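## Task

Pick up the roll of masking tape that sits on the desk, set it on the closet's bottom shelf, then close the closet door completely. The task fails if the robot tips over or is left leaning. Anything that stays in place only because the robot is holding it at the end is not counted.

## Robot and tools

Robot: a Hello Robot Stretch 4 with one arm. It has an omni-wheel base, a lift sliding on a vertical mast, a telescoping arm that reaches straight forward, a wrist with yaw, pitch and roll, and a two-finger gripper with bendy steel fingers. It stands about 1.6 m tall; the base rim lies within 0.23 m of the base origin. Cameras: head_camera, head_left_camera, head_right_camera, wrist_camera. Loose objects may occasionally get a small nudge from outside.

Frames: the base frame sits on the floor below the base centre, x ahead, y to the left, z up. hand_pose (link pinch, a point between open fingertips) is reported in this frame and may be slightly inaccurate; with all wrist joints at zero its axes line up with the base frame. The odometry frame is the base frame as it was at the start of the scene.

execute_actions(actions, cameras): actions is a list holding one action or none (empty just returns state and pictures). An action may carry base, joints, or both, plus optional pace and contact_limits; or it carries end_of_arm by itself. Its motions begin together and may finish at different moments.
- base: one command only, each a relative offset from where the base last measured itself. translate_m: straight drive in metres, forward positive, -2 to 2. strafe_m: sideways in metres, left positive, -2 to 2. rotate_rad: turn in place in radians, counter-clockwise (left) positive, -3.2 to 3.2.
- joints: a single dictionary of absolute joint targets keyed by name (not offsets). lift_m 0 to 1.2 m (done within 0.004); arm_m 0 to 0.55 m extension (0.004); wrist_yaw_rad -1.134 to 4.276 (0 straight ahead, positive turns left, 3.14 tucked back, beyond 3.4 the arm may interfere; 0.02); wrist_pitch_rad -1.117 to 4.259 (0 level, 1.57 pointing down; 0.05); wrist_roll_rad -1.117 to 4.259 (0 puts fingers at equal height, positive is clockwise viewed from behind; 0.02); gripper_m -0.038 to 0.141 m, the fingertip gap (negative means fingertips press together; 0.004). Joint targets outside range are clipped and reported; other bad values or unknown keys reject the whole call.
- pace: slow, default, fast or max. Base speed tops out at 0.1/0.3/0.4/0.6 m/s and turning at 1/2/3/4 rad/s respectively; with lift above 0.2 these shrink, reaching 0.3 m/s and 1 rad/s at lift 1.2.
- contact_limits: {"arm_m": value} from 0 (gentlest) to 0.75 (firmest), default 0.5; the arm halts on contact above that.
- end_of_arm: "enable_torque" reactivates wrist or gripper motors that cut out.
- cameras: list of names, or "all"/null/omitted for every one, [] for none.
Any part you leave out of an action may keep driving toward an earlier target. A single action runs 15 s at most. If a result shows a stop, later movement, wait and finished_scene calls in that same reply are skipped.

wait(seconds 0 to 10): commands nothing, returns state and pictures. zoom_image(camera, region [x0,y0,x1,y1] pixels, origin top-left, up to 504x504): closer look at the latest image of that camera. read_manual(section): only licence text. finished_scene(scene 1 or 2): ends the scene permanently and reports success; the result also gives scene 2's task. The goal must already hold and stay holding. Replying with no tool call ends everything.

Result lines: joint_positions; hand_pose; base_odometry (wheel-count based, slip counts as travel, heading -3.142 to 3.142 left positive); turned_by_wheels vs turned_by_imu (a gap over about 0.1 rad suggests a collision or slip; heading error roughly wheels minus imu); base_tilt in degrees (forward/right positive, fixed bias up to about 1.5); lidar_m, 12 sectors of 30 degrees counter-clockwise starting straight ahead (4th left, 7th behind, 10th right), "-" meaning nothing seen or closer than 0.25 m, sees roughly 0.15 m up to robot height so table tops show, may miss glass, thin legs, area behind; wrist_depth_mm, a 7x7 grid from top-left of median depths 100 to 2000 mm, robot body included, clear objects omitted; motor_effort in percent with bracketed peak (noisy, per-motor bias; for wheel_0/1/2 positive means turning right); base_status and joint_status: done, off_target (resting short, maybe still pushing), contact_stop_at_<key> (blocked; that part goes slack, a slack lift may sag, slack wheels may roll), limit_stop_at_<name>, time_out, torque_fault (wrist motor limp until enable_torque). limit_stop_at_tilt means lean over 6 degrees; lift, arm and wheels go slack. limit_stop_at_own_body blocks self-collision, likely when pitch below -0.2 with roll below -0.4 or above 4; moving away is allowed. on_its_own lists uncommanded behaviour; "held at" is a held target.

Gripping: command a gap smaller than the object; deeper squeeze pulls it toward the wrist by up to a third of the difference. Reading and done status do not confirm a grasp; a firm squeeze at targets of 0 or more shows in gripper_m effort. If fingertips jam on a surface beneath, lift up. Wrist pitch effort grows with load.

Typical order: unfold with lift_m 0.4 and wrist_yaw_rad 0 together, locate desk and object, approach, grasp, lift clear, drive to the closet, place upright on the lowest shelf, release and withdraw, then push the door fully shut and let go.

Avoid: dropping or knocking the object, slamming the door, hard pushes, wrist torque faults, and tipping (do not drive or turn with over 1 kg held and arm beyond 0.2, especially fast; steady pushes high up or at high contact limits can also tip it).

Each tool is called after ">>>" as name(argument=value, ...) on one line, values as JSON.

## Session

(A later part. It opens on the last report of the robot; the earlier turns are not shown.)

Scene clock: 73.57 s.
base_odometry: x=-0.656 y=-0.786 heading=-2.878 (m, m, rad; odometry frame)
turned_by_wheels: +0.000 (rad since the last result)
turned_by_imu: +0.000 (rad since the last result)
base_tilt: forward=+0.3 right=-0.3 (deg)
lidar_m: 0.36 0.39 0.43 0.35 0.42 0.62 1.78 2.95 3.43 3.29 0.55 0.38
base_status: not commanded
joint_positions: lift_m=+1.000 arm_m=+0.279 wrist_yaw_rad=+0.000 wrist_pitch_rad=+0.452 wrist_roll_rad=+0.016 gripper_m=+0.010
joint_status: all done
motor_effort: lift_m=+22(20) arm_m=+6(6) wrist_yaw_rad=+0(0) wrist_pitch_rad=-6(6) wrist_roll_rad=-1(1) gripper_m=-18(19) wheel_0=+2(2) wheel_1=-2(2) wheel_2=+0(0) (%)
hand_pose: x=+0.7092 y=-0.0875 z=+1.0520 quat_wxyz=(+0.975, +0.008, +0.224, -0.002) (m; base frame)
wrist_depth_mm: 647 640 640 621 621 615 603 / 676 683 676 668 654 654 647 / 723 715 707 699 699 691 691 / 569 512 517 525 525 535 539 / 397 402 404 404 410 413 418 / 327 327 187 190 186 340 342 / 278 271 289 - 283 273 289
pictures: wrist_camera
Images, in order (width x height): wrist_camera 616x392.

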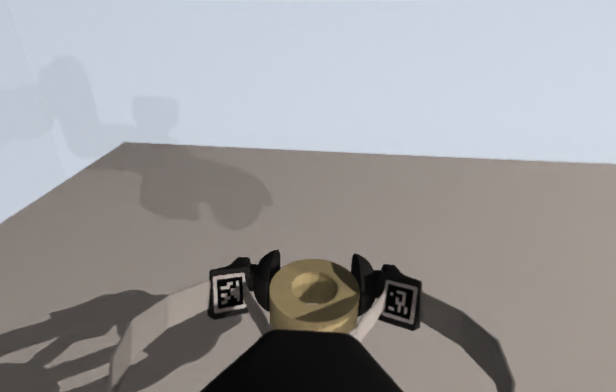

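>>> execute_actions(actions=[{"base":{"translate_m":-1.9},"joints":{"arm_m":0.05}}], cameras=[])

>>> execute_actions(actions=[{"base":{"strafe_m":-1.67},"joints":{"lift_m":0.45}}], cameras=[])

>>> execute_actions(actions=[{"base":{"rotate_rad":-3.1}}], cameras=["wrist_camera","head_camera"])

Scene clock: 81.50 s.
base_odometry: x=+1.179 y=-0.291 heading=-2.878 (m, m, rad; odometry frame)
turned_by_wheels: +0.000 (rad since the last result)
turned_by_imu: +0.004 (rad since the last result)
base_tilt: forward=+0.3 right=-0.3 (deg)
lidar_m: 1.70 0.61 0.45 0.38 0.44 0.68 0.93 0.94 1.36 3.26 3.44 2.37
base_status: done
joint_positions: lift_m=+1.000 arm_m=+0.051 wrist_yaw_rad=+0.000 wrist_pitch_rad=+0.453 wrist_roll_rad=+0.016 gripper_m=+0.010
joint_status: all done
motor_effort: lift_m=+21(22) arm_m=-6(6) wrist_yaw_rad=-1(1) wrist_pitch_rad=-6(7) wrist_roll_rad=-1(1) gripper_m=-18(18) wheel_0=-2(8) wheel_1=-2(8) wheel_2=+1(12) (%)
hand_pose: x=+0.4814 y=-0.0874 z=+1.0520 quat_wxyz=(+0.974, +0.008, +0.224, -0.002) (m; base frame)
wrist_depth_mm: 750 1025 1921 - - - - / 750 1060 1983 - - - - / 759 1060 1983 - - - - / 759 1042 - - - - - / 768 1138 1808 - - - - / 778 1025 187 190 185 1708 1708 / 788 1042 1430 - 1430 1366 1430
pictures: none
No camera images: the call's "cameras" was empty. Leave "cameras" out to get every camera's image.

Scene clock: 88.40 s.
base_odometry: x=+0.744 y=+1.321 heading=-2.878 (m, m, rad; odometry frame)
turned_by_wheels: +0.000 (rad since the last result)
turned_by_imu: -0.002 (rad since the last result)
base_tilt: forward=+0.3 right=-0.3 (deg)
lidar_m: 2.27 2.36 2.18 2.07 1.30 0.99 0.97 0.95 1.64 1.59 1.68 2.29
base_status: done
joint_positions: lift_m=+0.450 arm_m=+0.051 wrist_yaw_rad=+0.000 wrist_pitch_rad=+0.453 wrist_roll_rad=+0.016 gripper_m=+0.010
joint_status: all done
motor_effort: lift_m=+19(21) arm_m=-6(6) wrist_yaw_rad=-1(0) wrist_pitch_rad=-7(7) wrist_roll_rad=-2(1) gripper_m=-18(16) wheel_0=+0(10) wheel_1=-2(11) wheel_2=+0(2) (%)
hand_pose: x=+0.4814 y=-0.0874 z=+0.5022 quat_wxyz=(+0.974, +0.008, +0.224, -0.002) (m; base frame)
wrist_depth_mm: - - - - - - - / - - - - - - - / 1863 1921 1921 1921 1983 - - / 1336 1397 1430 1397 1430 1430 1430 / 1042 1060 1060 1078 1098 1118 1118 / 866 878 187 190 186 904 891 / 741 723 768 - 750 732 759
pictures: none
No camera images: the call's "cameras" was empty. Leave "cameras" out to get every camera's image.

Scene clock: 91.23 s.
base_odometry: x=+0.744 y=+1.321 heading=+0.306 (m, m, rad; odometry frame)
turned_by_wheels: -3.099 (rad since the last result)
turned_by_imu: -3.137 (rad since the last result)
base_tilt: forward=+0.2 right=-0.2 (deg)
lidar_m: 0.94 0.99 1.64 1.55 1.67 2.40 3.06 2.49 2.17 2.06 1.31 0.99
base_status: done
joint_positions: lift_m=+0.450 arm_m=+0.051 wrist_yaw_rad=+0.000 wrist_pitch_rad=+0.452 wrist_roll_rad=+0.016 gripper_m=+0.010
joint_status: not commanded
motor_effort: lift_m=+19(19) arm_m=-6(6) wrist_yaw_rad=+0(1) wrist_pitch_rad=-7(7) wrist_roll_rad=-1(1) gripper_m=-18(17) wheel_0=+3(9) wheel_1=+3(8) wheel_2=+2(9) (%)
hand_pose: x=+0.4815 y=-0.0874 z=+0.5021 quat_wxyz=(+0.974, +0.008, +0.224, -0.002) (m; base frame)
wrist_depth_mm: 627 615 1281 1281 1281 1205 574 / 691 661 1078 1281 1308 640 615 / 1537 707 1366 1464 1430 676 654 / 1336 759 1255 1397 1430 732 707 / 1060 854 1025 1078 1078 778 778 / 866 854 187 190 186 831 842 / 741 715 768 - 750 723 768
pictures: head_camera, wrist_camera
Images, in order (width x height): head_camera 420x560, wrist_camera 616x392.

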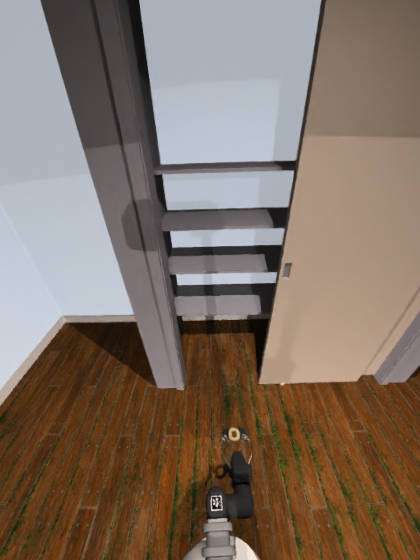

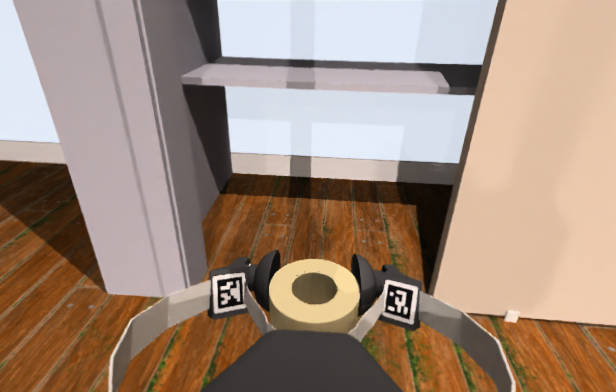

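>>> execute_actions(actions=[{"base":{"translate_m":0.6},"joints":{"lift_m":0.42,"arm_m":0.2}}], cameras=["wrist_camera","head_camera"])

Scene clock: 94.87 s.
base_odometry: x=+1.316 y=+1.502 heading=+0.306 (m, m, rad; odometry frame)
turned_by_wheels: +0.000 (rad since the last result)
turned_by_imu: +0.000 (rad since the last result)
base_tilt: forward=+0.3 right=-0.4 (deg)
lidar_m: 0.64 0.37 0.50 1.57 1.67 2.37 3.75 2.91 2.18 1.28 0.47 0.52
base_status: done
joint_positions: lift_m=+0.420 arm_m=+0.199 wrist_yaw_rad=+0.000 wrist_pitch_rad=+0.452 wrist_roll_rad=+0.016 gripper_m=+0.010
joint_status: all done
motor_effort: lift_m=+19(18) arm_m=+6(5) wrist_yaw_rad=+0(0) wrist_pitch_rad=-6(7) wrist_roll_rad=-1(1) gripper_m=-18(19) wheel_0=+3(7) wheel_1=+2(7) wheel_2=+0(10) (%)
hand_pose: x=+0.6293 y=-0.0874 z=+0.4722 quat_wxyz=(+0.974, +0.008, +0.224, -0.002) (m; base frame)
wrist_depth_mm: 492 591 597 585 574 559 559 / 496 627 627 621 615 603 591 / 449 455 466 469 477 484 488 / 327 329 334 334 340 343 347 / 469 647 285 276 277 277 271 / 517 661 187 190 186 788 798 / 521 668 732 - 715 691 732
pictures: head_camera, wrist_camera
Images, in order (width x height): head_camera 420x560, wrist_camera 616x392.

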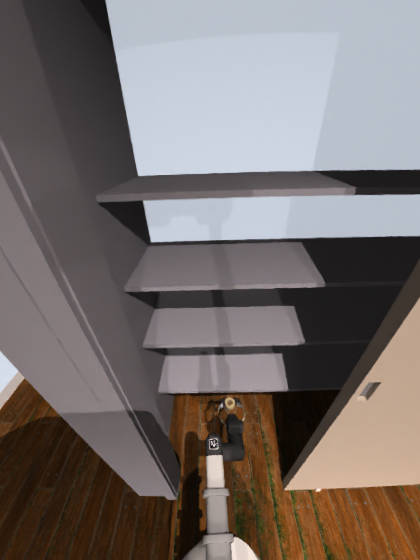

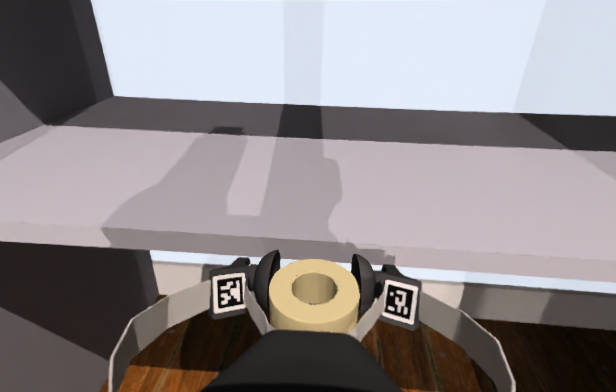

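>>> execute_actions(actions=[{"joints":{"lift_m":0.465},"pace":"slow"}], cameras=[])

>>> execute_actions(actions=[{"joints":{"arm_m":0.4},"contact_limits":{"arm_m":0.2},"pace":"slow"}], cameras=[])

>>> execute_actions(actions=[{"joints":{"lift_m":0.44},"pace":"slow"}], cameras=["wrist_camera"])

Scene clock: 96.23 s.
base_odometry: x=+1.316 y=+1.502 heading=+0.306 (m, m, rad; odometry frame)
turned_by_wheels: +0.000 (rad since the last result)
turned_by_imu: +0.000 (rad since the last result)
base_tilt: forward=+0.3 right=-0.4 (deg)
lidar_m: 0.64 0.36 0.49 1.56 1.66 2.33 3.72 2.96 2.17 1.30 0.48 0.48
base_status: not commanded
joint_positions: lift_m=+0.465 arm_m=+0.199 wrist_yaw_rad=+0.000 wrist_pitch_rad=+0.452 wrist_roll_rad=+0.016 gripper_m=+0.010
joint_status: all done
motor_effort: lift_m=+23(25) arm_m=+6(6) wrist_yaw_rad=+0(1) wrist_pitch_rad=-7(7) wrist_roll_rad=-1(2) gripper_m=-17(18) wheel_0=+2(3) wheel_1=+2(2) wheel_2=-1(0) (%)
hand_pose: x=+0.6293 y=-0.0874 z=+0.5169 quat_wxyz=(+0.974, +0.008, +0.224, -0.002) (m; base frame)
wrist_depth_mm: 488 603 591 585 574 564 559 / 500 627 627 621 615 603 591 / 500 585 591 603 609 615 621 / 418 421 427 433 436 442 445 / 329 332 332 336 338 342 345 / 500 627 187 190 186 291 293 / 521 676 778 - 778 741 778
pictures: none
No camera images: the call's "cameras" was empty. Leave "cameras" out to get every camera's image.

Scene clock: 99.50 s.
base_odometry: x=+1.316 y=+1.502 heading=+0.306 (m, m, rad; odometry frame)
turned_by_wheels: +0.000 (rad since the last result)
turned_by_imu: +0.001 (rad since the last result)
base_tilt: forward=+0.2 right=-0.3 (deg)
lidar_m: 0.65 0.37 0.51 1.58 1.66 2.37 3.75 2.90 2.18 1.31 0.49 0.50
base_status: not commanded
joint_positions: lift_m=+0.465 arm_m=+0.399 wrist_yaw_rad=+0.000 wrist_pitch_rad=+0.452 wrist_roll_rad=+0.016 gripper_m=+0.010
joint_status: all done
motor_effort: lift_m=+23(23) arm_m=+6(8) wrist_yaw_rad=+0(0) wrist_pitch_rad=-7(7) wrist_roll_rad=-1(1) gripper_m=-19(19) wheel_0=+2(3) wheel_1=+2(2) wheel_2=+0(0) (%)
contact_limits: arm_m 0.2
hand_pose: x=+0.8292 y=-0.0874 z=+0.5169 quat_wxyz=(+0.974, +0.008, +0.224, -0.002) (m; base frame)
wrist_depth_mm: 418 413 404 399 392 384 379 / 445 442 436 427 418 410 402 / 477 477 466 455 449 442 433 / 418 421 427 430 436 439 445 / 327 330 332 336 340 342 345 / 270 270 187 190 186 279 281 / 231 224 239 - 234 225 237
pictures: none
No camera images: the call's "cameras" was empty. Leave "cameras" out to get every camera's image.

Scene clock: 100.50 s.
base_odometry: x=+1.316 y=+1.502 heading=+0.306 (m, m, rad; odometry frame)
turned_by_wheels: +0.000 (rad since the last result)
turned_by_imu: +0.000 (rad since the last result)
base_tilt: forward=+0.4 right=-0.2 (deg)
lidar_m: 0.65 0.37 0.51 1.57 1.66 2.34 3.73 2.93 2.16 1.31 0.48 0.50
base_status: not commanded
joint_positions: lift_m=+0.440 arm_m=+0.399 wrist_yaw_rad=+0.000 wrist_pitch_rad=+0.452 wrist_roll_rad=+0.016 gripper_m=+0.010
joint_status: all done
motor_effort: lift_m=+17(20) arm_m=+6(6) wrist_yaw_rad=+0(1) wrist_pitch_rad=-7(7) wrist_roll_rad=-1(1) gripper_m=-19(18) wheel_0=+3(3) wheel_1=+2(2) wheel_2=+0(0) (%)
hand_pose: x=+0.8292 y=-0.0874 z=+0.4923 quat_wxyz=(+0.974, +0.008, +0.224, -0.002) (m; base frame)
wrist_depth_mm: 421 410 407 397 389 387 377 / 445 445 430 427 415 410 402 / 469 469 462 455 452 442 433 / 368 368 375 379 384 389 392 / 289 289 293 294 297 300 303 / 238 237 187 190 186 245 246 / 202 197 209 - 206 199 208
pictures: wrist_camera
Images, in order (width x height): wrist_camera 616x392.

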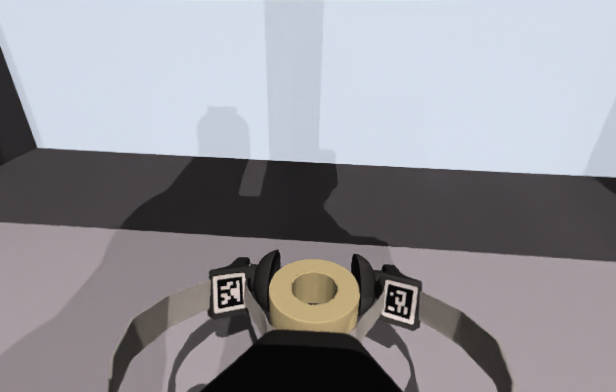

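>>> execute_actions(actions=[{"joints":{"lift_m":0.431},"pace":"slow"}], cameras=[])

>>> execute_actions(actions=[{"joints":{"gripper_m":0.1},"pace":"slow"}], cameras=[])

>>> execute_actions(actions=[{"joints":{"lift_m":0.48},"pace":"slow"}], cameras=[])

>>> execute_actions(actions=[{"joints":{"arm_m":0.05}}], cameras=["wrist_camera"])

Scene clock: 101.30 s.
base_odometry: x=+1.316 y=+1.502 heading=+0.306 (m, m, rad; odometry frame)
turned_by_wheels: +0.000 (rad since the last result)
turned_by_imu: +0.000 (rad since the last result)
base_tilt: forward=+0.3 right=-0.2 (deg)
lidar_m: 0.63 0.37 0.51 1.58 1.64 2.36 3.74 2.94 2.22 1.29 0.49 0.50
base_status: not commanded
joint_positions: lift_m=+0.431 arm_m=+0.399 wrist_yaw_rad=+0.000 wrist_pitch_rad=+0.452 wrist_roll_rad=+0.016 gripper_m=+0.010
joint_status: all done
motor_effort: lift_m=+17(14) arm_m=+6(6) wrist_yaw_rad=+0(0) wrist_pitch_rad=-7(7) wrist_roll_rad=-1(1) gripper_m=-17(17) wheel_0=+3(2) wheel_1=+2(3) wheel_2=+0(0) (%)
hand_pose: x=+0.8292 y=-0.0874 z=+0.4833 quat_wxyz=(+0.974, +0.008, +0.224, -0.002) (m; base frame)
wrist_depth_mm: 421 413 404 397 392 387 377 / 449 442 433 424 415 410 404 / 449 466 459 449 442 436 433 / 347 351 355 359 362 366 370 / 274 276 277 279 282 286 287 / 225 226 188 190 186 233 234 / 192 187 199 - 196 189 199
pictures: none
No camera images: the call's "cameras" was empty. Leave "cameras" out to get every camera's image.

Scene clock: 104.73 s.
base_odometry: x=+1.316 y=+1.502 heading=+0.306 (m, m, rad; odometry frame)
turned_by_wheels: +0.000 (rad since the last result)
turned_by_imu: +0.001 (rad since the last result)
base_tilt: forward=+0.1 right=-0.4 (deg)
lidar_m: 0.63 0.39 0.47 1.56 1.65 2.38 3.75 2.95 2.18 1.30 0.48 0.48
base_status: not commanded
joint_positions: lift_m=+0.431 arm_m=+0.399 wrist_yaw_rad=+0.000 wrist_pitch_rad=+0.451 wrist_roll_rad=+0.016 gripper_m=+0.100
joint_status: all done
motor_effort: lift_m=+18(18) arm_m=+6(6) wrist_yaw_rad=+0(1) wrist_pitch_rad=-3(7) wrist_roll_rad=-1(1) gripper_m=-2(18) wheel_0=+3(2) wheel_1=+2(2) wheel_2=+0(0) (%)
hand_pose: x=+0.8294 y=-0.0874 z=+0.4836 quat_wxyz=(+0.975, +0.008, +0.224, -0.002) (m; base frame)
wrist_depth_mm: 421 413 402 399 392 384 379 / 445 439 433 427 418 410 402 / 449 462 459 449 442 439 433 / 351 353 355 362 364 368 373 / 274 277 278 281 283 286 289 / 226 226 213 200 215 226 236 / 193 187 200 - 196 192 200
pictures: none
No camera images: the call's "cameras" was empty. Leave "cameras" out to get every camera's image.

Scene clock: 106.00 s.
base_odometry: x=+1.316 y=+1.502 heading=+0.306 (m, m, rad; odometry frame)
turned_by_wheels: +0.000 (rad since the last result)
turned_by_imu: +0.000 (rad since the last result)
base_tilt: forward=+0.2 right=-0.2 (deg)
lidar_m: 0.65 0.38 0.48 1.55 1.66 2.34 3.73 2.94 2.19 1.31 0.49 0.50
base_status: not commanded
joint_positions: lift_m=+0.480 arm_m=+0.399 wrist_yaw_rad=+0.000 wrist_pitch_rad=+0.452 wrist_roll_rad=+0.016 gripper_m=+0.100
joint_status: all done
motor_effort: lift_m=+22(20) arm_m=+6(6) wrist_yaw_rad=-1(1) wrist_pitch_rad=-5(6) wrist_roll_rad=-1(2) gripper_m=-2(2) wheel_0=+2(3) wheel_1=+3(2) wheel_2=-1(0) (%)
hand_pose: x=+0.8293 y=-0.0874 z=+0.5321 quat_wxyz=(+0.975, +0.008, +0.224, -0.002) (m; base frame)
wrist_depth_mm: 421 413 404 399 389 384 377 / 445 442 433 427 418 413 404 / 473 477 469 459 449 442 433 / 449 455 459 466 469 459 455 / 353 355 357 359 364 366 373 / 290 291 273 294 220 291 303 / 248 241 256 - 252 246 255
pictures: none
No camera images: the call's "cameras" was empty. Leave "cameras" out to get every camera's image.

Scene clock: 108.17 s.
base_odometry: x=+1.316 y=+1.502 heading=+0.306 (m, m, rad; odometry frame)
turned_by_wheels: +0.000 (rad since the last result)
turned_by_imu: +0.001 (rad since the last result)
base_tilt: forward=+0.2 right=-0.3 (deg)
lidar_m: 0.63 0.39 0.51 1.57 1.64 2.35 3.73 2.95 2.19 1.29 0.49 0.48
base_status: not commanded
joint_positions: lift_m=+0.480 arm_m=+0.051 wrist_yaw_rad=+0.000 wrist_pitch_rad=+0.452 wrist_roll_rad=+0.016 gripper_m=+0.100
joint_status: all done
motor_effort: lift_m=+22(22) arm_m=-6(9) wrist_yaw_rad=-1(1) wrist_pitch_rad=-6(7) wrist_roll_rad=-1(1) gripper_m=-2(3) wheel_0=+3(2) wheel_1=+2(2) wheel_2=+0(0) (%)
hand_pose: x=+0.4815 y=-0.0874 z=+0.5319 quat_wxyz=(+0.974, +0.008, +0.224, -0.002) (m; base frame)
wrist_depth_mm: 500 707 723 715 707 699 683 / 504 715 798 768 759 750 732 / 508 627 640 654 661 676 676 / 473 484 488 466 473 477 484 / 517 750 976 976 946 946 917 / 525 715 854 917 220 904 931 / 530 691 809 - 788 768 809
pictures: wrist_camera
Images, in order (width x height): wrist_camera 616x392.

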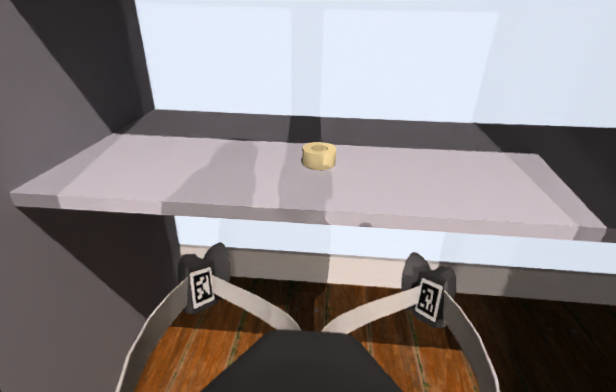

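>>> execute_actions(actions=[{"base":{"translate_m":-0.3},"joints":{"wrist_pitch_rad":0,"gripper_m":0.0}}], cameras=[])

>>> execute_actions(actions=[{"base":{"strafe_m":-0.3},"joints":{"lift_m":0.84}}], cameras=["wrist_camera","head_camera"])

Scene clock: 110.73 s.
base_odometry: x=+1.030 y=+1.411 heading=+0.306 (m, m, rad; odometry frame)
turned_by_wheels: +0.000 (rad since the last result)
turned_by_imu: +0.001 (rad since the last result)
base_tilt: forward=+0.2 right=-0.4 (deg)
lidar_m: 0.75 0.63 1.64 1.58 1.66 2.37 3.37 2.84 2.21 2.10 0.91 0.73
base_status: done
joint_positions: lift_m=+0.480 arm_m=+0.051 wrist_yaw_rad=+0.000 wrist_pitch_rad=+0.003 wrist_roll_rad=+0.016 gripper_m=+0.000
joint_status: all done
motor_effort: lift_m=+22(22) arm_m=-6(6) wrist_yaw_rad=+0(1) wrist_pitch_rad=-7(15) wrist_roll_rad=-1(1) gripper_m=-7(3) wheel_0=-2(7) wheel_1=-2(7) wheel_2=+1(9) (%)
hand_pose: x=+0.5105 y=-0.0874 z=+0.6572 quat_wxyz=(+1.000, +0.008, +0.001, +0.000) (m; base frame)
wrist_depth_mm: 392 732 1025 1008 991 991 946 / 392 715 1118 1118 1078 1078 1060 / 399 741 1078 1025 931 866 661 / 399 759 1118 1118 1098 1078 1078 / 404 759 1118 1118 1118 1098 1078 / 407 732 183 192 184 778 535 / 413 691 1160 - 1098 1098 741
pictures: none
No camera images: the call's "cameras" was empty. Leave "cameras" out to get every camera's image.

Scene clock: 113.20 s.
base_odometry: x=+1.120 y=+1.125 heading=+0.306 (m, m, rad; odometry frame)
turned_by_wheels: +0.000 (rad since the last result)
turned_by_imu: +0.000 (rad since the last result)
base_tilt: forward=+0.3 right=-0.3 (deg)
lidar_m: 0.63 0.81 0.92 1.87 1.98 2.81 3.38 2.53 1.88 1.80 0.85 0.65
base_status: done
joint_positions: lift_m=+0.840 arm_m=+0.051 wrist_yaw_rad=+0.000 wrist_pitch_rad=+0.003 wrist_roll_rad=+0.016 gripper_m=+0.000
joint_status: all done
motor_effort: lift_m=+22(22) arm_m=-6(6) wrist_yaw_rad=+0(1) wrist_pitch_rad=-8(8) wrist_roll_rad=-1(1) gripper_m=-4(4) wheel_0=+0(10) wheel_1=+0(8) wheel_2=+0(2) (%)
hand_pose: x=+0.5105 y=-0.0874 z=+1.0172 quat_wxyz=(+1.000, +0.008, +0.001, +0.000) (m; base frame)
wrist_depth_mm: 866 931 891 359 355 349 345 / 904 1118 1118 362 357 349 347 / 878 1138 1098 362 357 353 349 / 917 1138 1118 373 362 357 349 / 891 1098 1118 370 364 357 351 / 866 1138 183 192 185 359 355 / 946 1118 1138 - 366 362 355
pictures: head_camera, wrist_camera
Images, in order (width x height): head_camera 420x560, wrist_camera 616x392.

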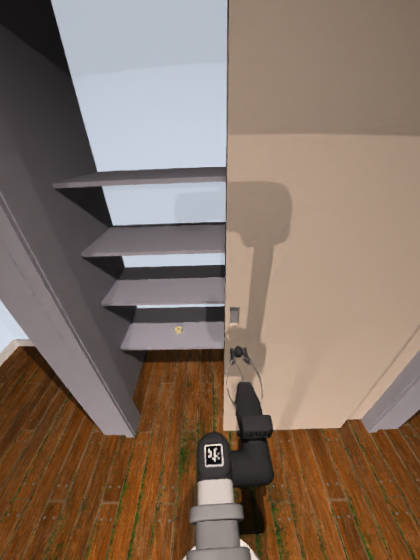

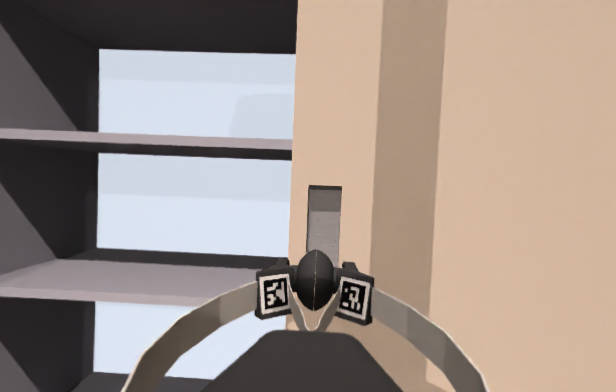

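>>> execute_actions(actions=[{"joints":{"arm_m":0.22,"lift_m":0.85},"contact_limits":{"arm_m":0.15},"pace":"slow"}], cameras=["wrist_camera"])

Scene clock: 115.67 s.
base_odometry: x=+1.120 y=+1.125 heading=+0.305 (m, m, rad; odometry frame)
turned_by_wheels: +0.000 (rad since the last result)
turned_by_imu: +0.002 (rad since the last result)
base_tilt: forward=+0.4 right=-0.1 (deg)
lidar_m: 0.63 0.79 0.91 1.88 1.99 2.78 3.43 2.50 1.89 1.81 0.88 0.64
base_status: not commanded
joint_positions: lift_m=+0.850 arm_m=+0.190 wrist_yaw_rad=-0.005 wrist_pitch_rad=+0.002 wrist_roll_rad=+0.016 gripper_m=+0.000
joint_status: arm_m contact_stop (moved +0.139 of +0.169); the others done
on_its_own: arm_m is slack since a contact_stop (your +0.220 is given up)
motor_effort: lift_m=+20(24) arm_m=+0(18) wrist_yaw_rad=+13(23) wrist_pitch_rad=-6(8) wrist_roll_rad=-1(1) gripper_m=-3(6) wheel_0=+3(3) wheel_1=+2(2) wheel_2=-7(8) (%)
contact_limits: arm_m 0.15
hand_pose: x=+0.6489 y=-0.0888 z=+1.0275 quat_wxyz=(+1.000, +0.008, +0.001, -0.002) (m; base frame)
wrist_depth_mm: 866 917 891 224 221 218 215 / 904 991 960 226 224 220 216 / 842 976 960 227 224 221 218 / 917 991 976 229 225 223 219 / 891 991 976 231 227 224 221 / 647 661 181 191 183 226 223 / 946 1008 1008 - 229 226 224
pictures: wrist_camera
Images, in order (width x height): wrist_camera 616x392.

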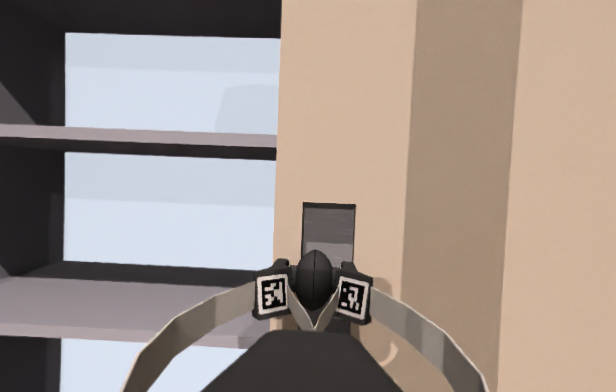

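>>> execute_actions(actions=[{"base":{"strafe_m":0.35},"joints":{"arm_m":0.188,"wrist_yaw_rad":0},"pace":"slow"}], cameras=["wrist_camera","head_camera"])

Scene clock: 120.33 s.
base_odometry: x=+1.015 y=+1.459 heading=+0.305 (m, m, rad; odometry frame)
turned_by_wheels: +0.000 (rad since the last result)
turned_by_imu: +0.001 (rad since the last result)
base_tilt: forward=+0.2 right=-0.4 (deg)
lidar_m: 0.64 0.64 1.57 1.52 1.62 2.32 3.41 2.88 2.23 2.15 0.88 0.65
base_status: done
joint_positions: lift_m=+0.850 arm_m=+0.189 wrist_yaw_rad=+0.000 wrist_pitch_rad=+0.002 wrist_roll_rad=+0.016 gripper_m=+0.000
joint_status: all done
motor_effort: lift_m=+20(20) arm_m=-5(7) wrist_yaw_rad=+1(25) wrist_pitch_rad=-7(7) wrist_roll_rad=-1(1) gripper_m=-5(7) wheel_0=-2(12) wheel_1=+2(7) wheel_2=-3(6) (%)
hand_pose: x=+0.6483 y=-0.0875 z=+1.0274 quat_wxyz=(+1.000, +0.008, +0.001, +0.000) (m; base frame)
wrist_depth_mm: 322 634 878 866 232 229 226 / 322 634 976 960 234 230 228 / 324 609 931 960 236 231 229 / 329 654 991 960 238 233 229 / 332 654 991 976 250 235 231 / 334 609 184 193 184 236 233 / 338 597 917 - 240 236 234
pictures: head_camera, wrist_camera
Images, in order (width x height): head_camera 420x560, wrist_camera 616x392.

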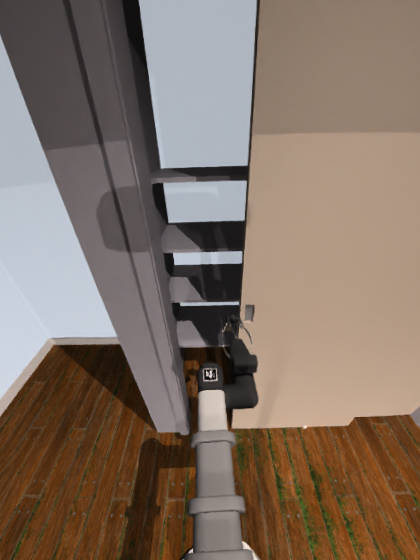

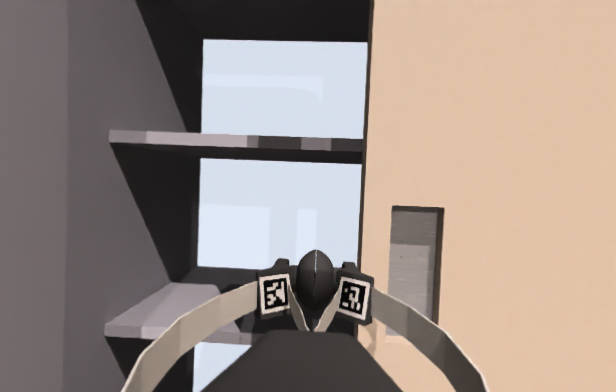

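>>> execute_actions(actions=[{"joints":{"arm_m":0.1},"pace":"slow"}], cameras=[])

>>> execute_actions(actions=[{"base":{"strafe_m":-0.22},"joints":{"wrist_yaw_rad":0.6}}], cameras=["wrist_camera","head_camera"])

Scene clock: 122.57 s.
base_odometry: x=+1.015 y=+1.459 heading=+0.305 (m, m, rad; odometry frame)
turned_by_wheels: +0.000 (rad since the last result)
turned_by_imu: +0.001 (rad since the last result)
base_tilt: forward=+0.2 right=-0.3 (deg)
lidar_m: 0.64 0.65 1.56 1.52 1.64 2.29 3.41 2.88 2.24 2.15 0.88 0.65
base_status: not commanded
joint_positions: lift_m=+0.850 arm_m=+0.101 wrist_yaw_rad=+0.000 wrist_pitch_rad=+0.002 wrist_roll_rad=+0.016 gripper_m=+0.000
joint_status: all done
motor_effort: lift_m=+20(20) arm_m=-7(8) wrist_yaw_rad=+0(1) wrist_pitch_rad=-6(6) wrist_roll_rad=-1(1) gripper_m=-5(5) wheel_0=-2(2) wheel_1=+2(3) wheel_2=-2(2) (%)
hand_pose: x=+0.5605 y=-0.0875 z=+1.0274 quat_wxyz=(+1.000, +0.008, +0.001, +0.000) (m; base frame)
wrist_depth_mm: 325 634 878 866 319 315 310 / 327 640 1042 1060 324 317 314 / 329 647 1025 1042 325 319 315 / 332 661 1098 1060 327 322 317 / 334 668 1060 1060 330 324 319 / 340 661 183 193 185 325 322 / 343 436 1025 - 330 325 324
pictures: none
No camera images: the call's "cameras" was empty. Leave "cameras" out to get every camera's image.

Scene clock: 124.60 s.
base_odometry: x=+1.081 y=+1.249 heading=+0.305 (m, m, rad; odometry frame)
turned_by_wheels: +0.000 (rad since the last result)
turned_by_imu: +0.000 (rad since the last result)
base_tilt: forward=+0.4 right=-0.2 (deg)
lidar_m: 0.63 0.71 1.81 1.74 1.87 2.66 3.39 2.68 2.01 1.94 0.88 0.66
base_status: done
joint_positions: lift_m=+0.850 arm_m=+0.101 wrist_yaw_rad=+0.600 wrist_pitch_rad=+0.002 wrist_roll_rad=+0.016 gripper_m=+0.000
joint_status: all done
motor_effort: lift_m=+20(19) arm_m=-6(6) wrist_yaw_rad=+0(7) wrist_pitch_rad=-6(7) wrist_roll_rad=-1(1) gripper_m=-5(4) wheel_0=+2(10) wheel_1=+0(9) wheel_2=+0(2) (%)
hand_pose: x=+0.5595 y=+0.0907 z=+1.0274 quat_wxyz=(+0.955, +0.007, +0.003, +0.295) (m; base frame)
wrist_depth_mm: 1537 535 508 778 303 260 236 / 1537 535 517 831 303 262 235 / 1576 535 525 809 303 263 236 / 1576 539 530 842 310 263 236 / 1618 544 535 788 312 263 236 / 1576 544 183 192 184 263 236 / 1576 544 517 - 298 253 237
pictures: head_camera, wrist_camera
Images, in order (width x height): head_camera 420x560, wrist_camera 616x392.

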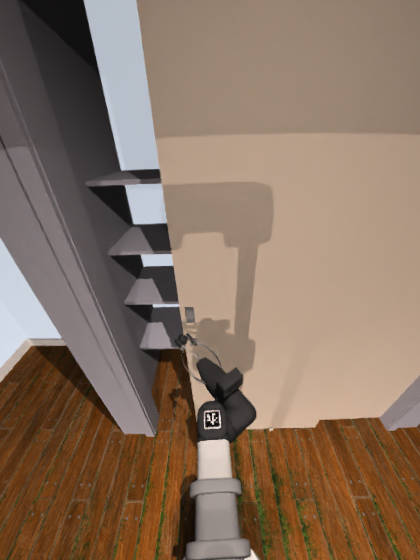

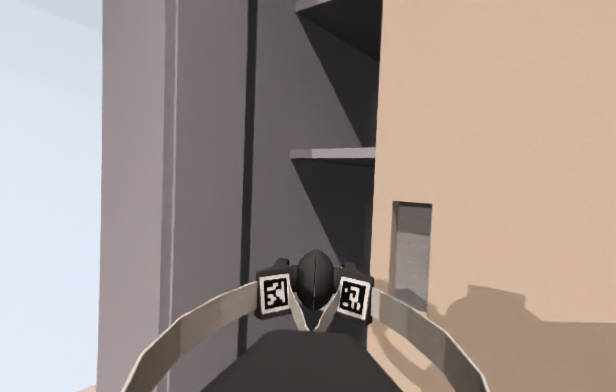

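>>> execute_actions(actions=[{"base":{"strafe_m":-0.045},"joints":{"arm_m":0.14},"pace":"slow"}], cameras=["wrist_camera"])

Scene clock: 126.23 s.
base_odometry: x=+1.094 y=+1.206 heading=+0.305 (m, m, rad; odometry frame)
turned_by_wheels: +0.000 (rad since the last result)
turned_by_imu: +0.001 (rad since the last result)
base_tilt: forward=+0.3 right=-0.4 (deg)
lidar_m: 0.63 0.76 1.86 1.78 1.88 2.67 3.40 2.66 1.96 1.90 0.95 0.64
base_status: done
joint_positions: lift_m=+0.850 arm_m=+0.139 wrist_yaw_rad=+0.600 wrist_pitch_rad=+0.002 wrist_roll_rad=+0.016 gripper_m=+0.000
joint_status: all done
motor_effort: lift_m=+20(20) arm_m=+6(7) wrist_yaw_rad=+0(0) wrist_pitch_rad=-7(7) wrist_roll_rad=-1(1) gripper_m=-6(5) wheel_0=+3(6) wheel_1=-2(6) wheel_2=+0(3) (%)
hand_pose: x=+0.5972 y=+0.0907 z=+1.0274 quat_wxyz=(+0.955, +0.007, +0.003, +0.295) (m; base frame)
wrist_depth_mm: 1499 473 683 750 258 224 200 / 1499 480 691 788 257 224 202 / 1499 480 691 307 258 223 202 / 1576 488 699 307 258 223 202 / 1576 492 715 307 259 224 202 / 1576 492 184 193 183 224 204 / 1618 477 569 - 253 216 202
pictures: wrist_camera
Images, in order (width x height): wrist_camera 616x392.

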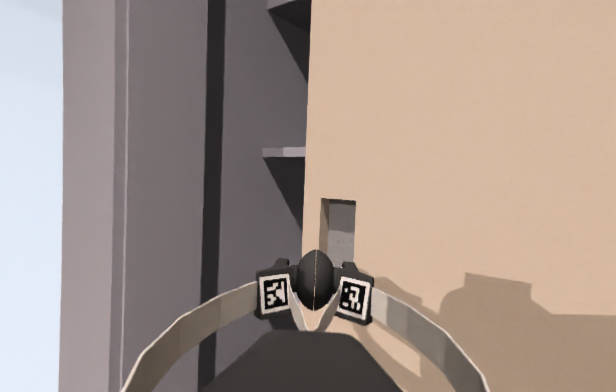

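>>> execute_actions(actions=[{"base":{"strafe_m":0.012},"joints":{"arm_m":0.195},"contact_limits":{"arm_m":0.15},"pace":"slow"}], cameras=["wrist_camera"])

Scene clock: 128.07 s.
base_odometry: x=+1.090 y=+1.218 heading=+0.305 (m, m, rad; odometry frame)
turned_by_wheels: +0.000 (rad since the last result)
turned_by_imu: +0.000 (rad since the last result)
base_tilt: forward=+0.3 right=-0.4 (deg)
lidar_m: 0.62 0.76 1.85 1.77 1.91 2.65 3.41 2.67 1.98 1.90 0.98 0.66
base_status: done
joint_positions: lift_m=+0.850 arm_m=+0.193 wrist_yaw_rad=+0.603 wrist_pitch_rad=+0.002 wrist_roll_rad=+0.016 gripper_m=+0.000
joint_status: all done
motor_effort: lift_m=+20(20) arm_m=+12(10) wrist_yaw_rad=-9(9) wrist_pitch_rad=-7(6) wrist_roll_rad=-1(1) gripper_m=-6(5) wheel_0=-1(6) wheel_1=+2(6) wheel_2=-3(3) (%)
contact_limits: arm_m 0.15
hand_pose: x=+0.6510 y=+0.0916 z=+1.0274 quat_wxyz=(+0.955, +0.007, +0.003, +0.297) (m; base frame)
wrist_depth_mm: 492 445 661 242 204 176 160 / 500 449 668 242 204 176 160 / 504 455 668 243 204 176 160 / 508 459 683 250 204 177 160 / 508 462 691 232 205 177 160 / 508 459 184 190 192 178 160 / 504 445 668 - 202 171 161
pictures: wrist_camera
Images, in order (width x height): wrist_camera 616x392.

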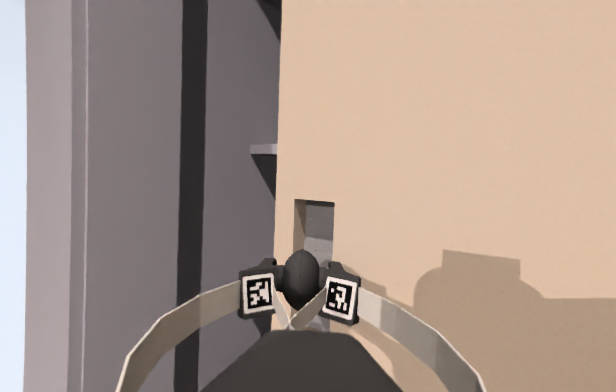

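Engaged. Push left, with slight arm advance to counter drift.

>>> execute_actions(actions=[{"base":{"strafe_m":0.15},"joints":{"arm_m":0.2},"contact_limits":{"arm_m":0.2},"pace":"slow"}], cameras=["wrist_camera","head_camera"])

Scene clock: 130.77 s.
base_odometry: x=+1.045 y=+1.361 heading=+0.305 (m, m, rad; odometry frame)
turned_by_wheels: +0.000 (rad since the last result)
turned_by_imu: +0.001 (rad since the last result)
base_tilt: forward=+0.2 right=-0.4 (deg)
lidar_m: 0.63 0.66 1.68 1.63 1.74 2.47 3.40 2.85 2.14 2.05 0.89 0.64
base_status: done
joint_positions: lift_m=+0.850 arm_m=+0.199 wrist_yaw_rad=+0.601 wrist_pitch_rad=+0.002 wrist_roll_rad=+0.016 gripper_m=+0.000
joint_status: all done
motor_effort: lift_m=+20(20) arm_m=+6(12) wrist_yaw_rad=-3(35) wrist_pitch_rad=-6(7) wrist_roll_rad=-1(1) gripper_m=-5(6) wheel_0=-2(12) wheel_1=+3(9) wheel_2=-2(5) (%)
contact_limits: arm_m 0.2
hand_pose: x=+0.6571 y=+0.0910 z=+1.0274 quat_wxyz=(+0.955, +0.007, +0.003, +0.296) (m; base frame)
wrist_depth_mm: 1397 324 362 240 203 176 159 / 1397 325 368 242 204 176 159 / 1397 329 373 241 204 176 159 / 1397 332 375 244 204 176 160 / 1430 334 379 243 204 177 159 / 1464 338 184 191 184 177 160 / 1430 340 366 - 200 170 160
pictures: head_camera, wrist_camera
Images, in order (width x height): head_camera 420x560, wrist_camera 616x392.

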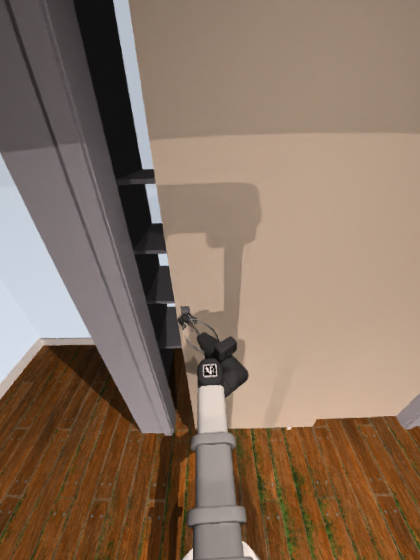

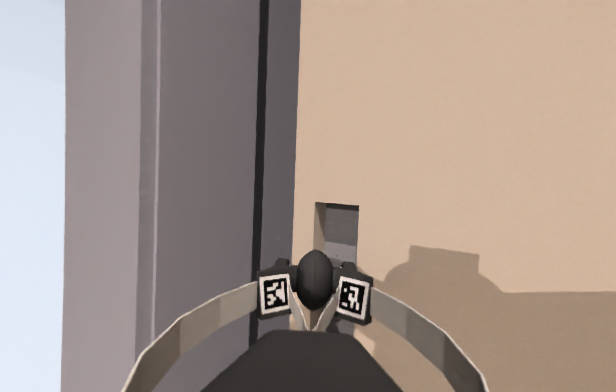

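>>> execute_actions(actions=[{"base":{"strafe_m":0.12},"joints":{"arm_m":0.204},"contact_limits":{"arm_m":0.2},"pace":"slow"}], cameras=["wrist_camera","head_camera"])

Scene clock: 133.13 s.
base_odometry: x=+1.009 y=+1.475 heading=+0.305 (m, m, rad; odometry frame)
turned_by_wheels: +0.000 (rad since the last result)
turned_by_imu: +0.000 (rad since the last result)
base_tilt: forward=+0.3 right=-0.1 (deg)
lidar_m: 0.62 0.66 1.57 1.51 1.59 2.27 2.97 2.87 2.27 2.19 0.93 0.67
base_status: done
joint_positions: lift_m=+0.850 arm_m=+0.203 wrist_yaw_rad=+0.600 wrist_pitch_rad=+0.002 wrist_roll_rad=+0.016 gripper_m=+0.000
joint_status: all done
motor_effort: lift_m=+20(20) arm_m=+6(9) wrist_yaw_rad=+1(17) wrist_pitch_rad=-6(6) wrist_roll_rad=-1(1) gripper_m=-6(5) wheel_0=-3(12) wheel_1=+2(8) wheel_2=-4(7) (%)
contact_limits: arm_m 0.2
hand_pose: x=+0.6613 y=+0.0906 z=+1.0274 quat_wxyz=(+0.955, +0.007, +0.003, +0.295) (m; base frame)
wrist_depth_mm: 1336 347 247 242 204 177 160 / 1336 347 248 242 204 176 160 / 1336 351 250 242 204 177 160 / 1336 351 252 243 205 177 160 / 1366 353 254 243 204 177 160 / 1366 353 183 192 184 178 161 / 1397 355 258 - 201 171 161
pictures: head_camera, wrist_camera
Images, in order (width x height): head_camera 420x560, wrist_camera 616x392.

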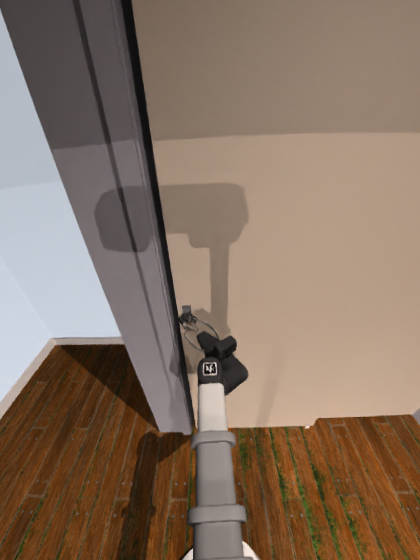

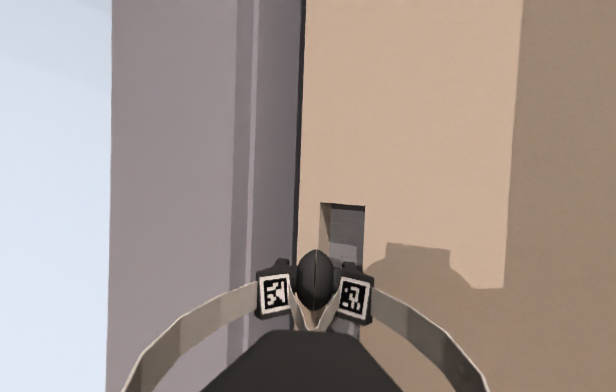

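Small gap remains.

>>> execute_actions(actions=[{"base":{"strafe_m":0.035},"joints":{"arm_m":0.206},"contact_limits":{"arm_m":0.2},"pace":"slow"}], cameras=["wrist_camera","head_camera"])

Scene clock: 134.57 s.
base_odometry: x=+0.999 y=+1.508 heading=+0.304 (m, m, rad; odometry frame)
turned_by_wheels: -0.001 (rad since the last result)
turned_by_imu: -0.001 (rad since the last result)
base_tilt: forward=+0.2 right=-0.4 (deg)
lidar_m: 0.62 0.67 1.53 1.48 1.55 2.21 3.40 2.88 2.27 2.18 0.91 0.68
base_status: done
joint_positions: lift_m=+0.850 arm_m=+0.205 wrist_yaw_rad=+0.593 wrist_pitch_rad=+0.002 wrist_roll_rad=+0.016 gripper_m=+0.000
joint_status: all done
on_its_own: wrist_yaw_rad is at rest, and its effort (+20) is outside its rest range (-13 to +13)
motor_effort: lift_m=+20(20) arm_m=+6(9) wrist_yaw_rad=+20(19) wrist_pitch_rad=-6(6) wrist_roll_rad=-1(1) gripper_m=-4(5) wheel_0=-9(11) wheel_1=+3(4) wheel_2=-5(7) (%)
contact_limits: arm_m 0.2
hand_pose: x=+0.6638 y=+0.0888 z=+1.0274 quat_wxyz=(+0.956, +0.007, +0.003, +0.292) (m; base frame)
wrist_depth_mm: 1281 340 243 228 202 176 160 / 1336 340 244 229 203 176 160 / 1336 342 245 229 204 176 160 / 1336 345 246 235 204 177 160 / 1366 343 246 234 204 177 160 / 1397 345 183 204 185 177 160 / 1366 345 254 - 200 171 161
pictures: head_camera, wrist_camera
Images, in order (width x height): head_camera 420x560, wrist_camera 616x392.

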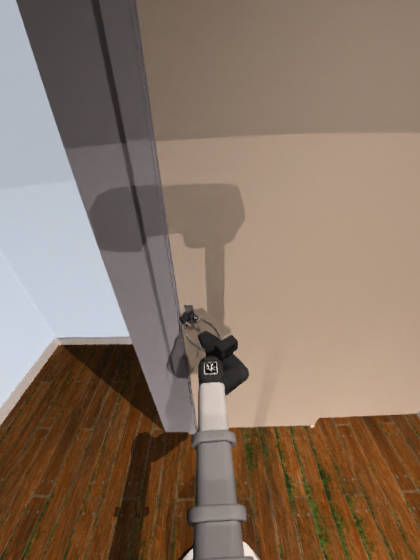

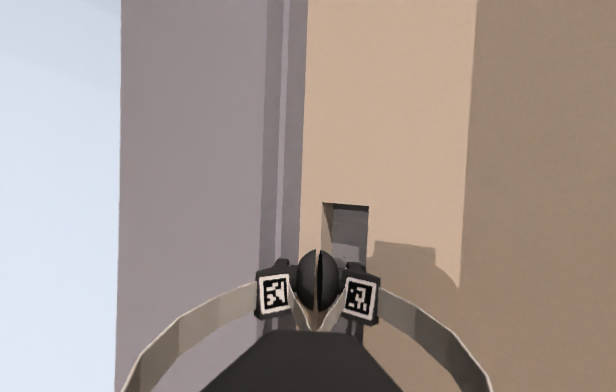

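>>> execute_actions(actions=[{"base":{"strafe_m":0.015},"pace":"slow"}], cameras=[])

>>> execute_actions(actions=[{"base":{"strafe_m":-0.02},"joints":{"arm_m":0.05,"wrist_yaw_rad":0.15},"pace":"slow"}], cameras=["wrist_camera","head_camera"])

Scene clock: 135.67 s.
base_odometry: x=+0.994 y=+1.522 heading=+0.302 (m, m, rad; odometry frame)
turned_by_wheels: -0.002 (rad since the last result)
turned_by_imu: -0.018 (rad since the last result)
base_tilt: forward=+0.2 right=-0.1 (deg)
lidar_m: 0.62 0.66 1.53 1.47 1.53 2.19 3.00 2.95 2.34 2.24 0.99 0.67
base_status: done
joint_positions: lift_m=+0.850 arm_m=+0.205 wrist_yaw_rad=+0.594 wrist_pitch_rad=+0.002 wrist_roll_rad=+0.016 gripper_m=+0.000
joint_status: not commanded
on_its_own: wrist_yaw_rad is at rest, and its effort (+17) is outside its rest range (-13 to +13)
motor_effort: lift_m=+20(20) arm_m=+7(7) wrist_yaw_rad=+17(39) wrist_pitch_rad=-5(6) wrist_roll_rad=-1(1) gripper_m=-2(5) wheel_0=-9(15) wheel_1=+5(5) wheel_2=-16(16) (%)
hand_pose: x=+0.6638 y=+0.0889 z=+1.0276 quat_wxyz=(+0.956, +0.007, +0.003, +0.292) (m; base frame)
wrist_depth_mm: 1336 325 237 226 200 174 159 / 1336 329 237 229 200 175 159 / 1336 330 238 231 200 175 159 / 1366 330 239 236 201 175 159 / 1336 332 240 235 202 175 159 / 1397 332 183 201 183 176 160 / 1366 307 247 - 198 170 160
pictures: none
No camera images: the call's "cameras" was empty. Leave "cameras" out to get every camera's image.

Scene clock: 138.50 s.
base_odometry: x=+1.000 y=+1.503 heading=+0.303 (m, m, rad; odometry frame)
turned_by_wheels: +0.000 (rad since the last result)
turned_by_imu: +0.001 (rad since the last result)
base_tilt: forward=+0.1 right=-0.5 (deg)
lidar_m: 0.61 0.65 1.54 1.49 1.56 2.20 3.40 2.97 2.28 2.20 0.87 0.78
base_status: done
joint_positions: lift_m=+0.850 arm_m=+0.051 wrist_yaw_rad=+0.150 wrist_pitch_rad=+0.003 wrist_roll_rad=+0.016 gripper_m=+0.000
joint_status: all done
motor_effort: lift_m=+20(20) arm_m=-6(4) wrist_yaw_rad=-1(89) wrist_pitch_rad=-7(11) wrist_roll_rad=-1(1) gripper_m=-6(10) wheel_0=+4(25) wheel_1=-3(4) wheel_2=+0(16) (%)
hand_pose: x=+0.5204 y=-0.0433 z=+1.0273 quat_wxyz=(+0.997, +0.008, +0.002, +0.075) (m; base frame)
wrist_depth_mm: 410 373 469 878 831 831 820 / 413 375 477 1098 1060 1008 976 / 415 379 488 1118 1060 991 960 / 421 384 496 1118 1078 1025 991 / 421 387 504 1098 1078 1042 991 / 424 387 183 192 184 741 778 / 427 392 449 - 1078 1025 1008
pictures: head_camera, wrist_camera
Images, in order (width x height): head_camera 420x560, wrist_camera 616x392.

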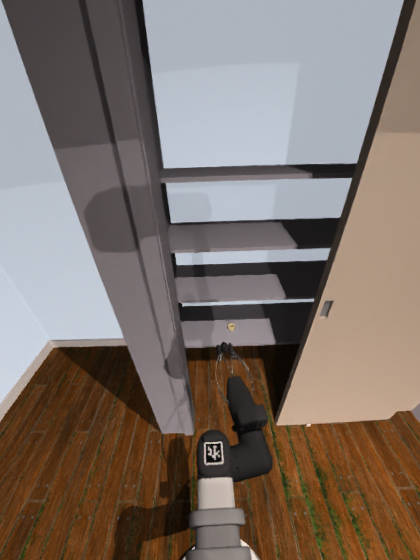

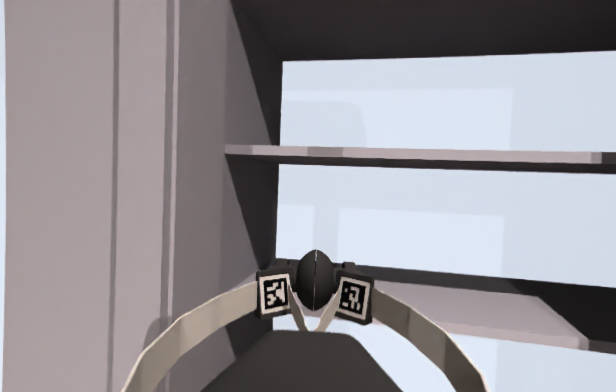

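>>> execute_actions(actions=[{"base":{"strafe_m":-0.53},"joints":{"wrist_yaw_rad":0.6,"arm_m":0.1}}], cameras=["wrist_camera","head_camera"])

Scene clock: 141.70 s.
base_odometry: x=+1.158 y=+0.997 heading=+0.303 (m, m, rad; odometry frame)
turned_by_wheels: +0.000 (rad since the last result)
turned_by_imu: +0.000 (rad since the last result)
base_tilt: forward=+0.1 right=-0.3 (deg)
lidar_m: 0.62 0.89 0.90 1.99 2.12 2.93 3.44 2.37 1.76 1.66 0.91 0.63
base_status: done
joint_positions: lift_m=+0.850 arm_m=+0.099 wrist_yaw_rad=+0.600 wrist_pitch_rad=+0.003 wrist_roll_rad=+0.016 gripper_m=+0.000
joint_status: all done
motor_effort: lift_m=+19(20) arm_m=+6(7) wrist_yaw_rad=-1(5) wrist_pitch_rad=-7(8) wrist_roll_rad=-1(1) gripper_m=-6(7) wheel_0=+1(9) wheel_1=-1(8) wheel_2=+0(1) (%)
hand_pose: x=+0.5573 y=+0.0907 z=+1.0273 quat_wxyz=(+0.955, +0.007, +0.004, +0.295) (m; base frame)
wrist_depth_mm: 699 699 946 866 297 259 234 / 707 715 1008 1205 298 258 234 / 715 707 976 1182 298 259 234 / 715 723 1025 1229 298 259 234 / 723 732 991 1182 314 259 234 / 732 741 183 192 184 262 234 / 715 699 976 - 294 251 235
pictures: head_camera, wrist_camera
Images, in order (width x height): head_camera 420x560, wrist_camera 616x392.

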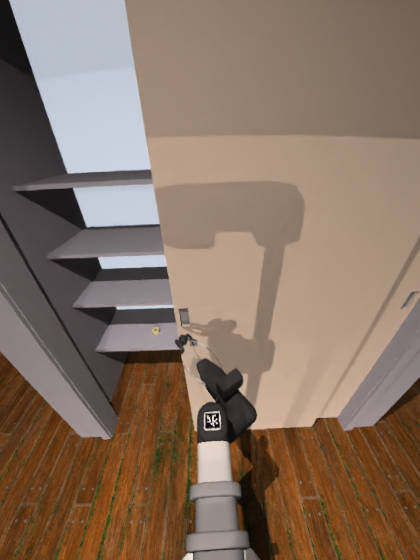

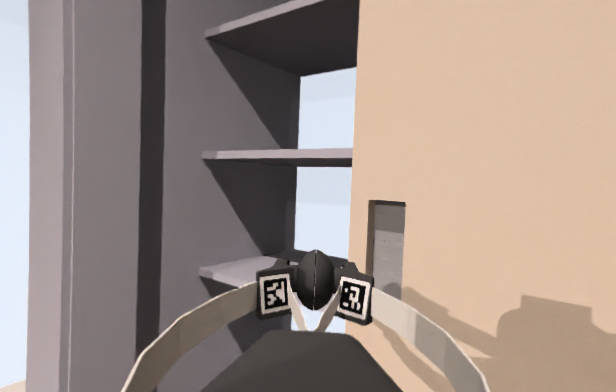

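>>> execute_actions(actions=[{"base":{"strafe_m":-0.025},"joints":{"arm_m":0.14},"pace":"slow"}], cameras=["wrist_camera"])

Scene clock: 143.30 s.
base_odometry: x=+1.165 y=+0.973 heading=+0.303 (m, m, rad; odometry frame)
turned_by_wheels: +0.000 (rad since the last result)
turned_by_imu: +0.000 (rad since the last result)
base_tilt: forward=+0.2 right=-0.4 (deg)
lidar_m: 0.60 0.92 0.94 2.05 2.14 2.99 3.41 2.35 1.71 1.66 0.95 0.65
base_status: done
joint_positions: lift_m=+0.850 arm_m=+0.139 wrist_yaw_rad=+0.600 wrist_pitch_rad=+0.003 wrist_roll_rad=+0.016 gripper_m=+0.000
joint_status: all done
motor_effort: lift_m=+20(20) arm_m=+6(8) wrist_yaw_rad=+0(1) wrist_pitch_rad=-7(7) wrist_roll_rad=-1(1) gripper_m=-7(4) wheel_0=+3(7) wheel_1=-2(7) wheel_2=+0(1) (%)
hand_pose: x=+0.5972 y=+0.0907 z=+1.0273 quat_wxyz=(+0.955, +0.007, +0.004, +0.295) (m; base frame)
wrist_depth_mm: 627 831 931 759 257 224 200 / 634 831 1025 304 257 223 203 / 640 831 991 304 257 224 202 / 640 842 1042 304 258 224 203 / 647 854 1008 304 258 224 203 / 647 866 183 192 185 224 204 / 654 723 1025 - 253 216 202
pictures: wrist_camera
Images, in order (width x height): wrist_camera 616x392.

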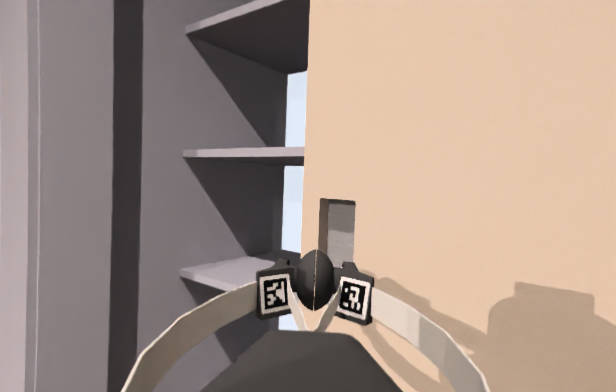

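Same as before.

>>> execute_actions(actions=[{"base":{"strafe_m":0.012},"joints":{"arm_m":0.195},"contact_limits":{"arm_m":0.15},"pace":"slow"}], cameras=["wrist_camera"])

>>> execute_actions(actions=[{"base":{"strafe_m":0.2},"joints":{"arm_m":0.201},"contact_limits":{"arm_m":0.2},"pace":"slow"}], cameras=["wrist_camera","head_camera"])

Scene clock: 145.13 s.
base_odometry: x=+1.162 y=+0.985 heading=+0.302 (m, m, rad; odometry frame)
turned_by_wheels: +0.000 (rad since the last result)
turned_by_imu: +0.000 (rad since the last result)
base_tilt: forward=+0.4 right=-0.2 (deg)
lidar_m: 0.62 0.94 0.89 2.02 2.15 2.96 3.42 2.35 1.71 1.66 0.97 0.64
base_status: done
joint_positions: lift_m=+0.850 arm_m=+0.192 wrist_yaw_rad=+0.605 wrist_pitch_rad=+0.003 wrist_roll_rad=+0.016 gripper_m=+0.000
joint_status: arm_m contact_stop (moved +0.053 of +0.056)
on_its_own: arm_m is slack since a contact_stop; wrist_yaw_rad is at rest, and its effort (-14) is outside its rest range (-13 to +13)
motor_effort: lift_m=+20(20) arm_m=+0(12) wrist_yaw_rad=-14(15) wrist_pitch_rad=-8(8) wrist_roll_rad=-1(1) gripper_m=-6(6) wheel_0=+0(6) wheel_1=+2(9) wheel_2=-5(4) (%)
contact_limits: arm_m 0.15
hand_pose: x=+0.6496 y=+0.0922 z=+1.0273 quat_wxyz=(+0.955, +0.007, +0.004, +0.298) (m; base frame)
wrist_depth_mm: 597 809 891 239 202 176 159 / 597 820 1008 239 202 176 160 / 603 820 960 241 203 176 160 / 615 820 1042 247 204 176 160 / 615 831 991 229 204 176 160 / 627 820 188 193 191 177 160 / 634 798 991 - 196 171 161
pictures: wrist_camera
Images, in order (width x height): wrist_camera 616x392.

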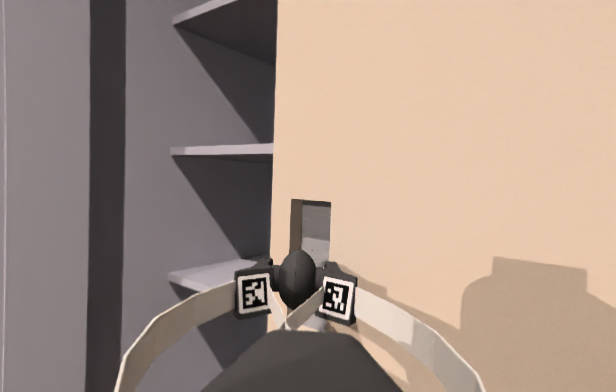

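not run: a stop came earlier in this reply.


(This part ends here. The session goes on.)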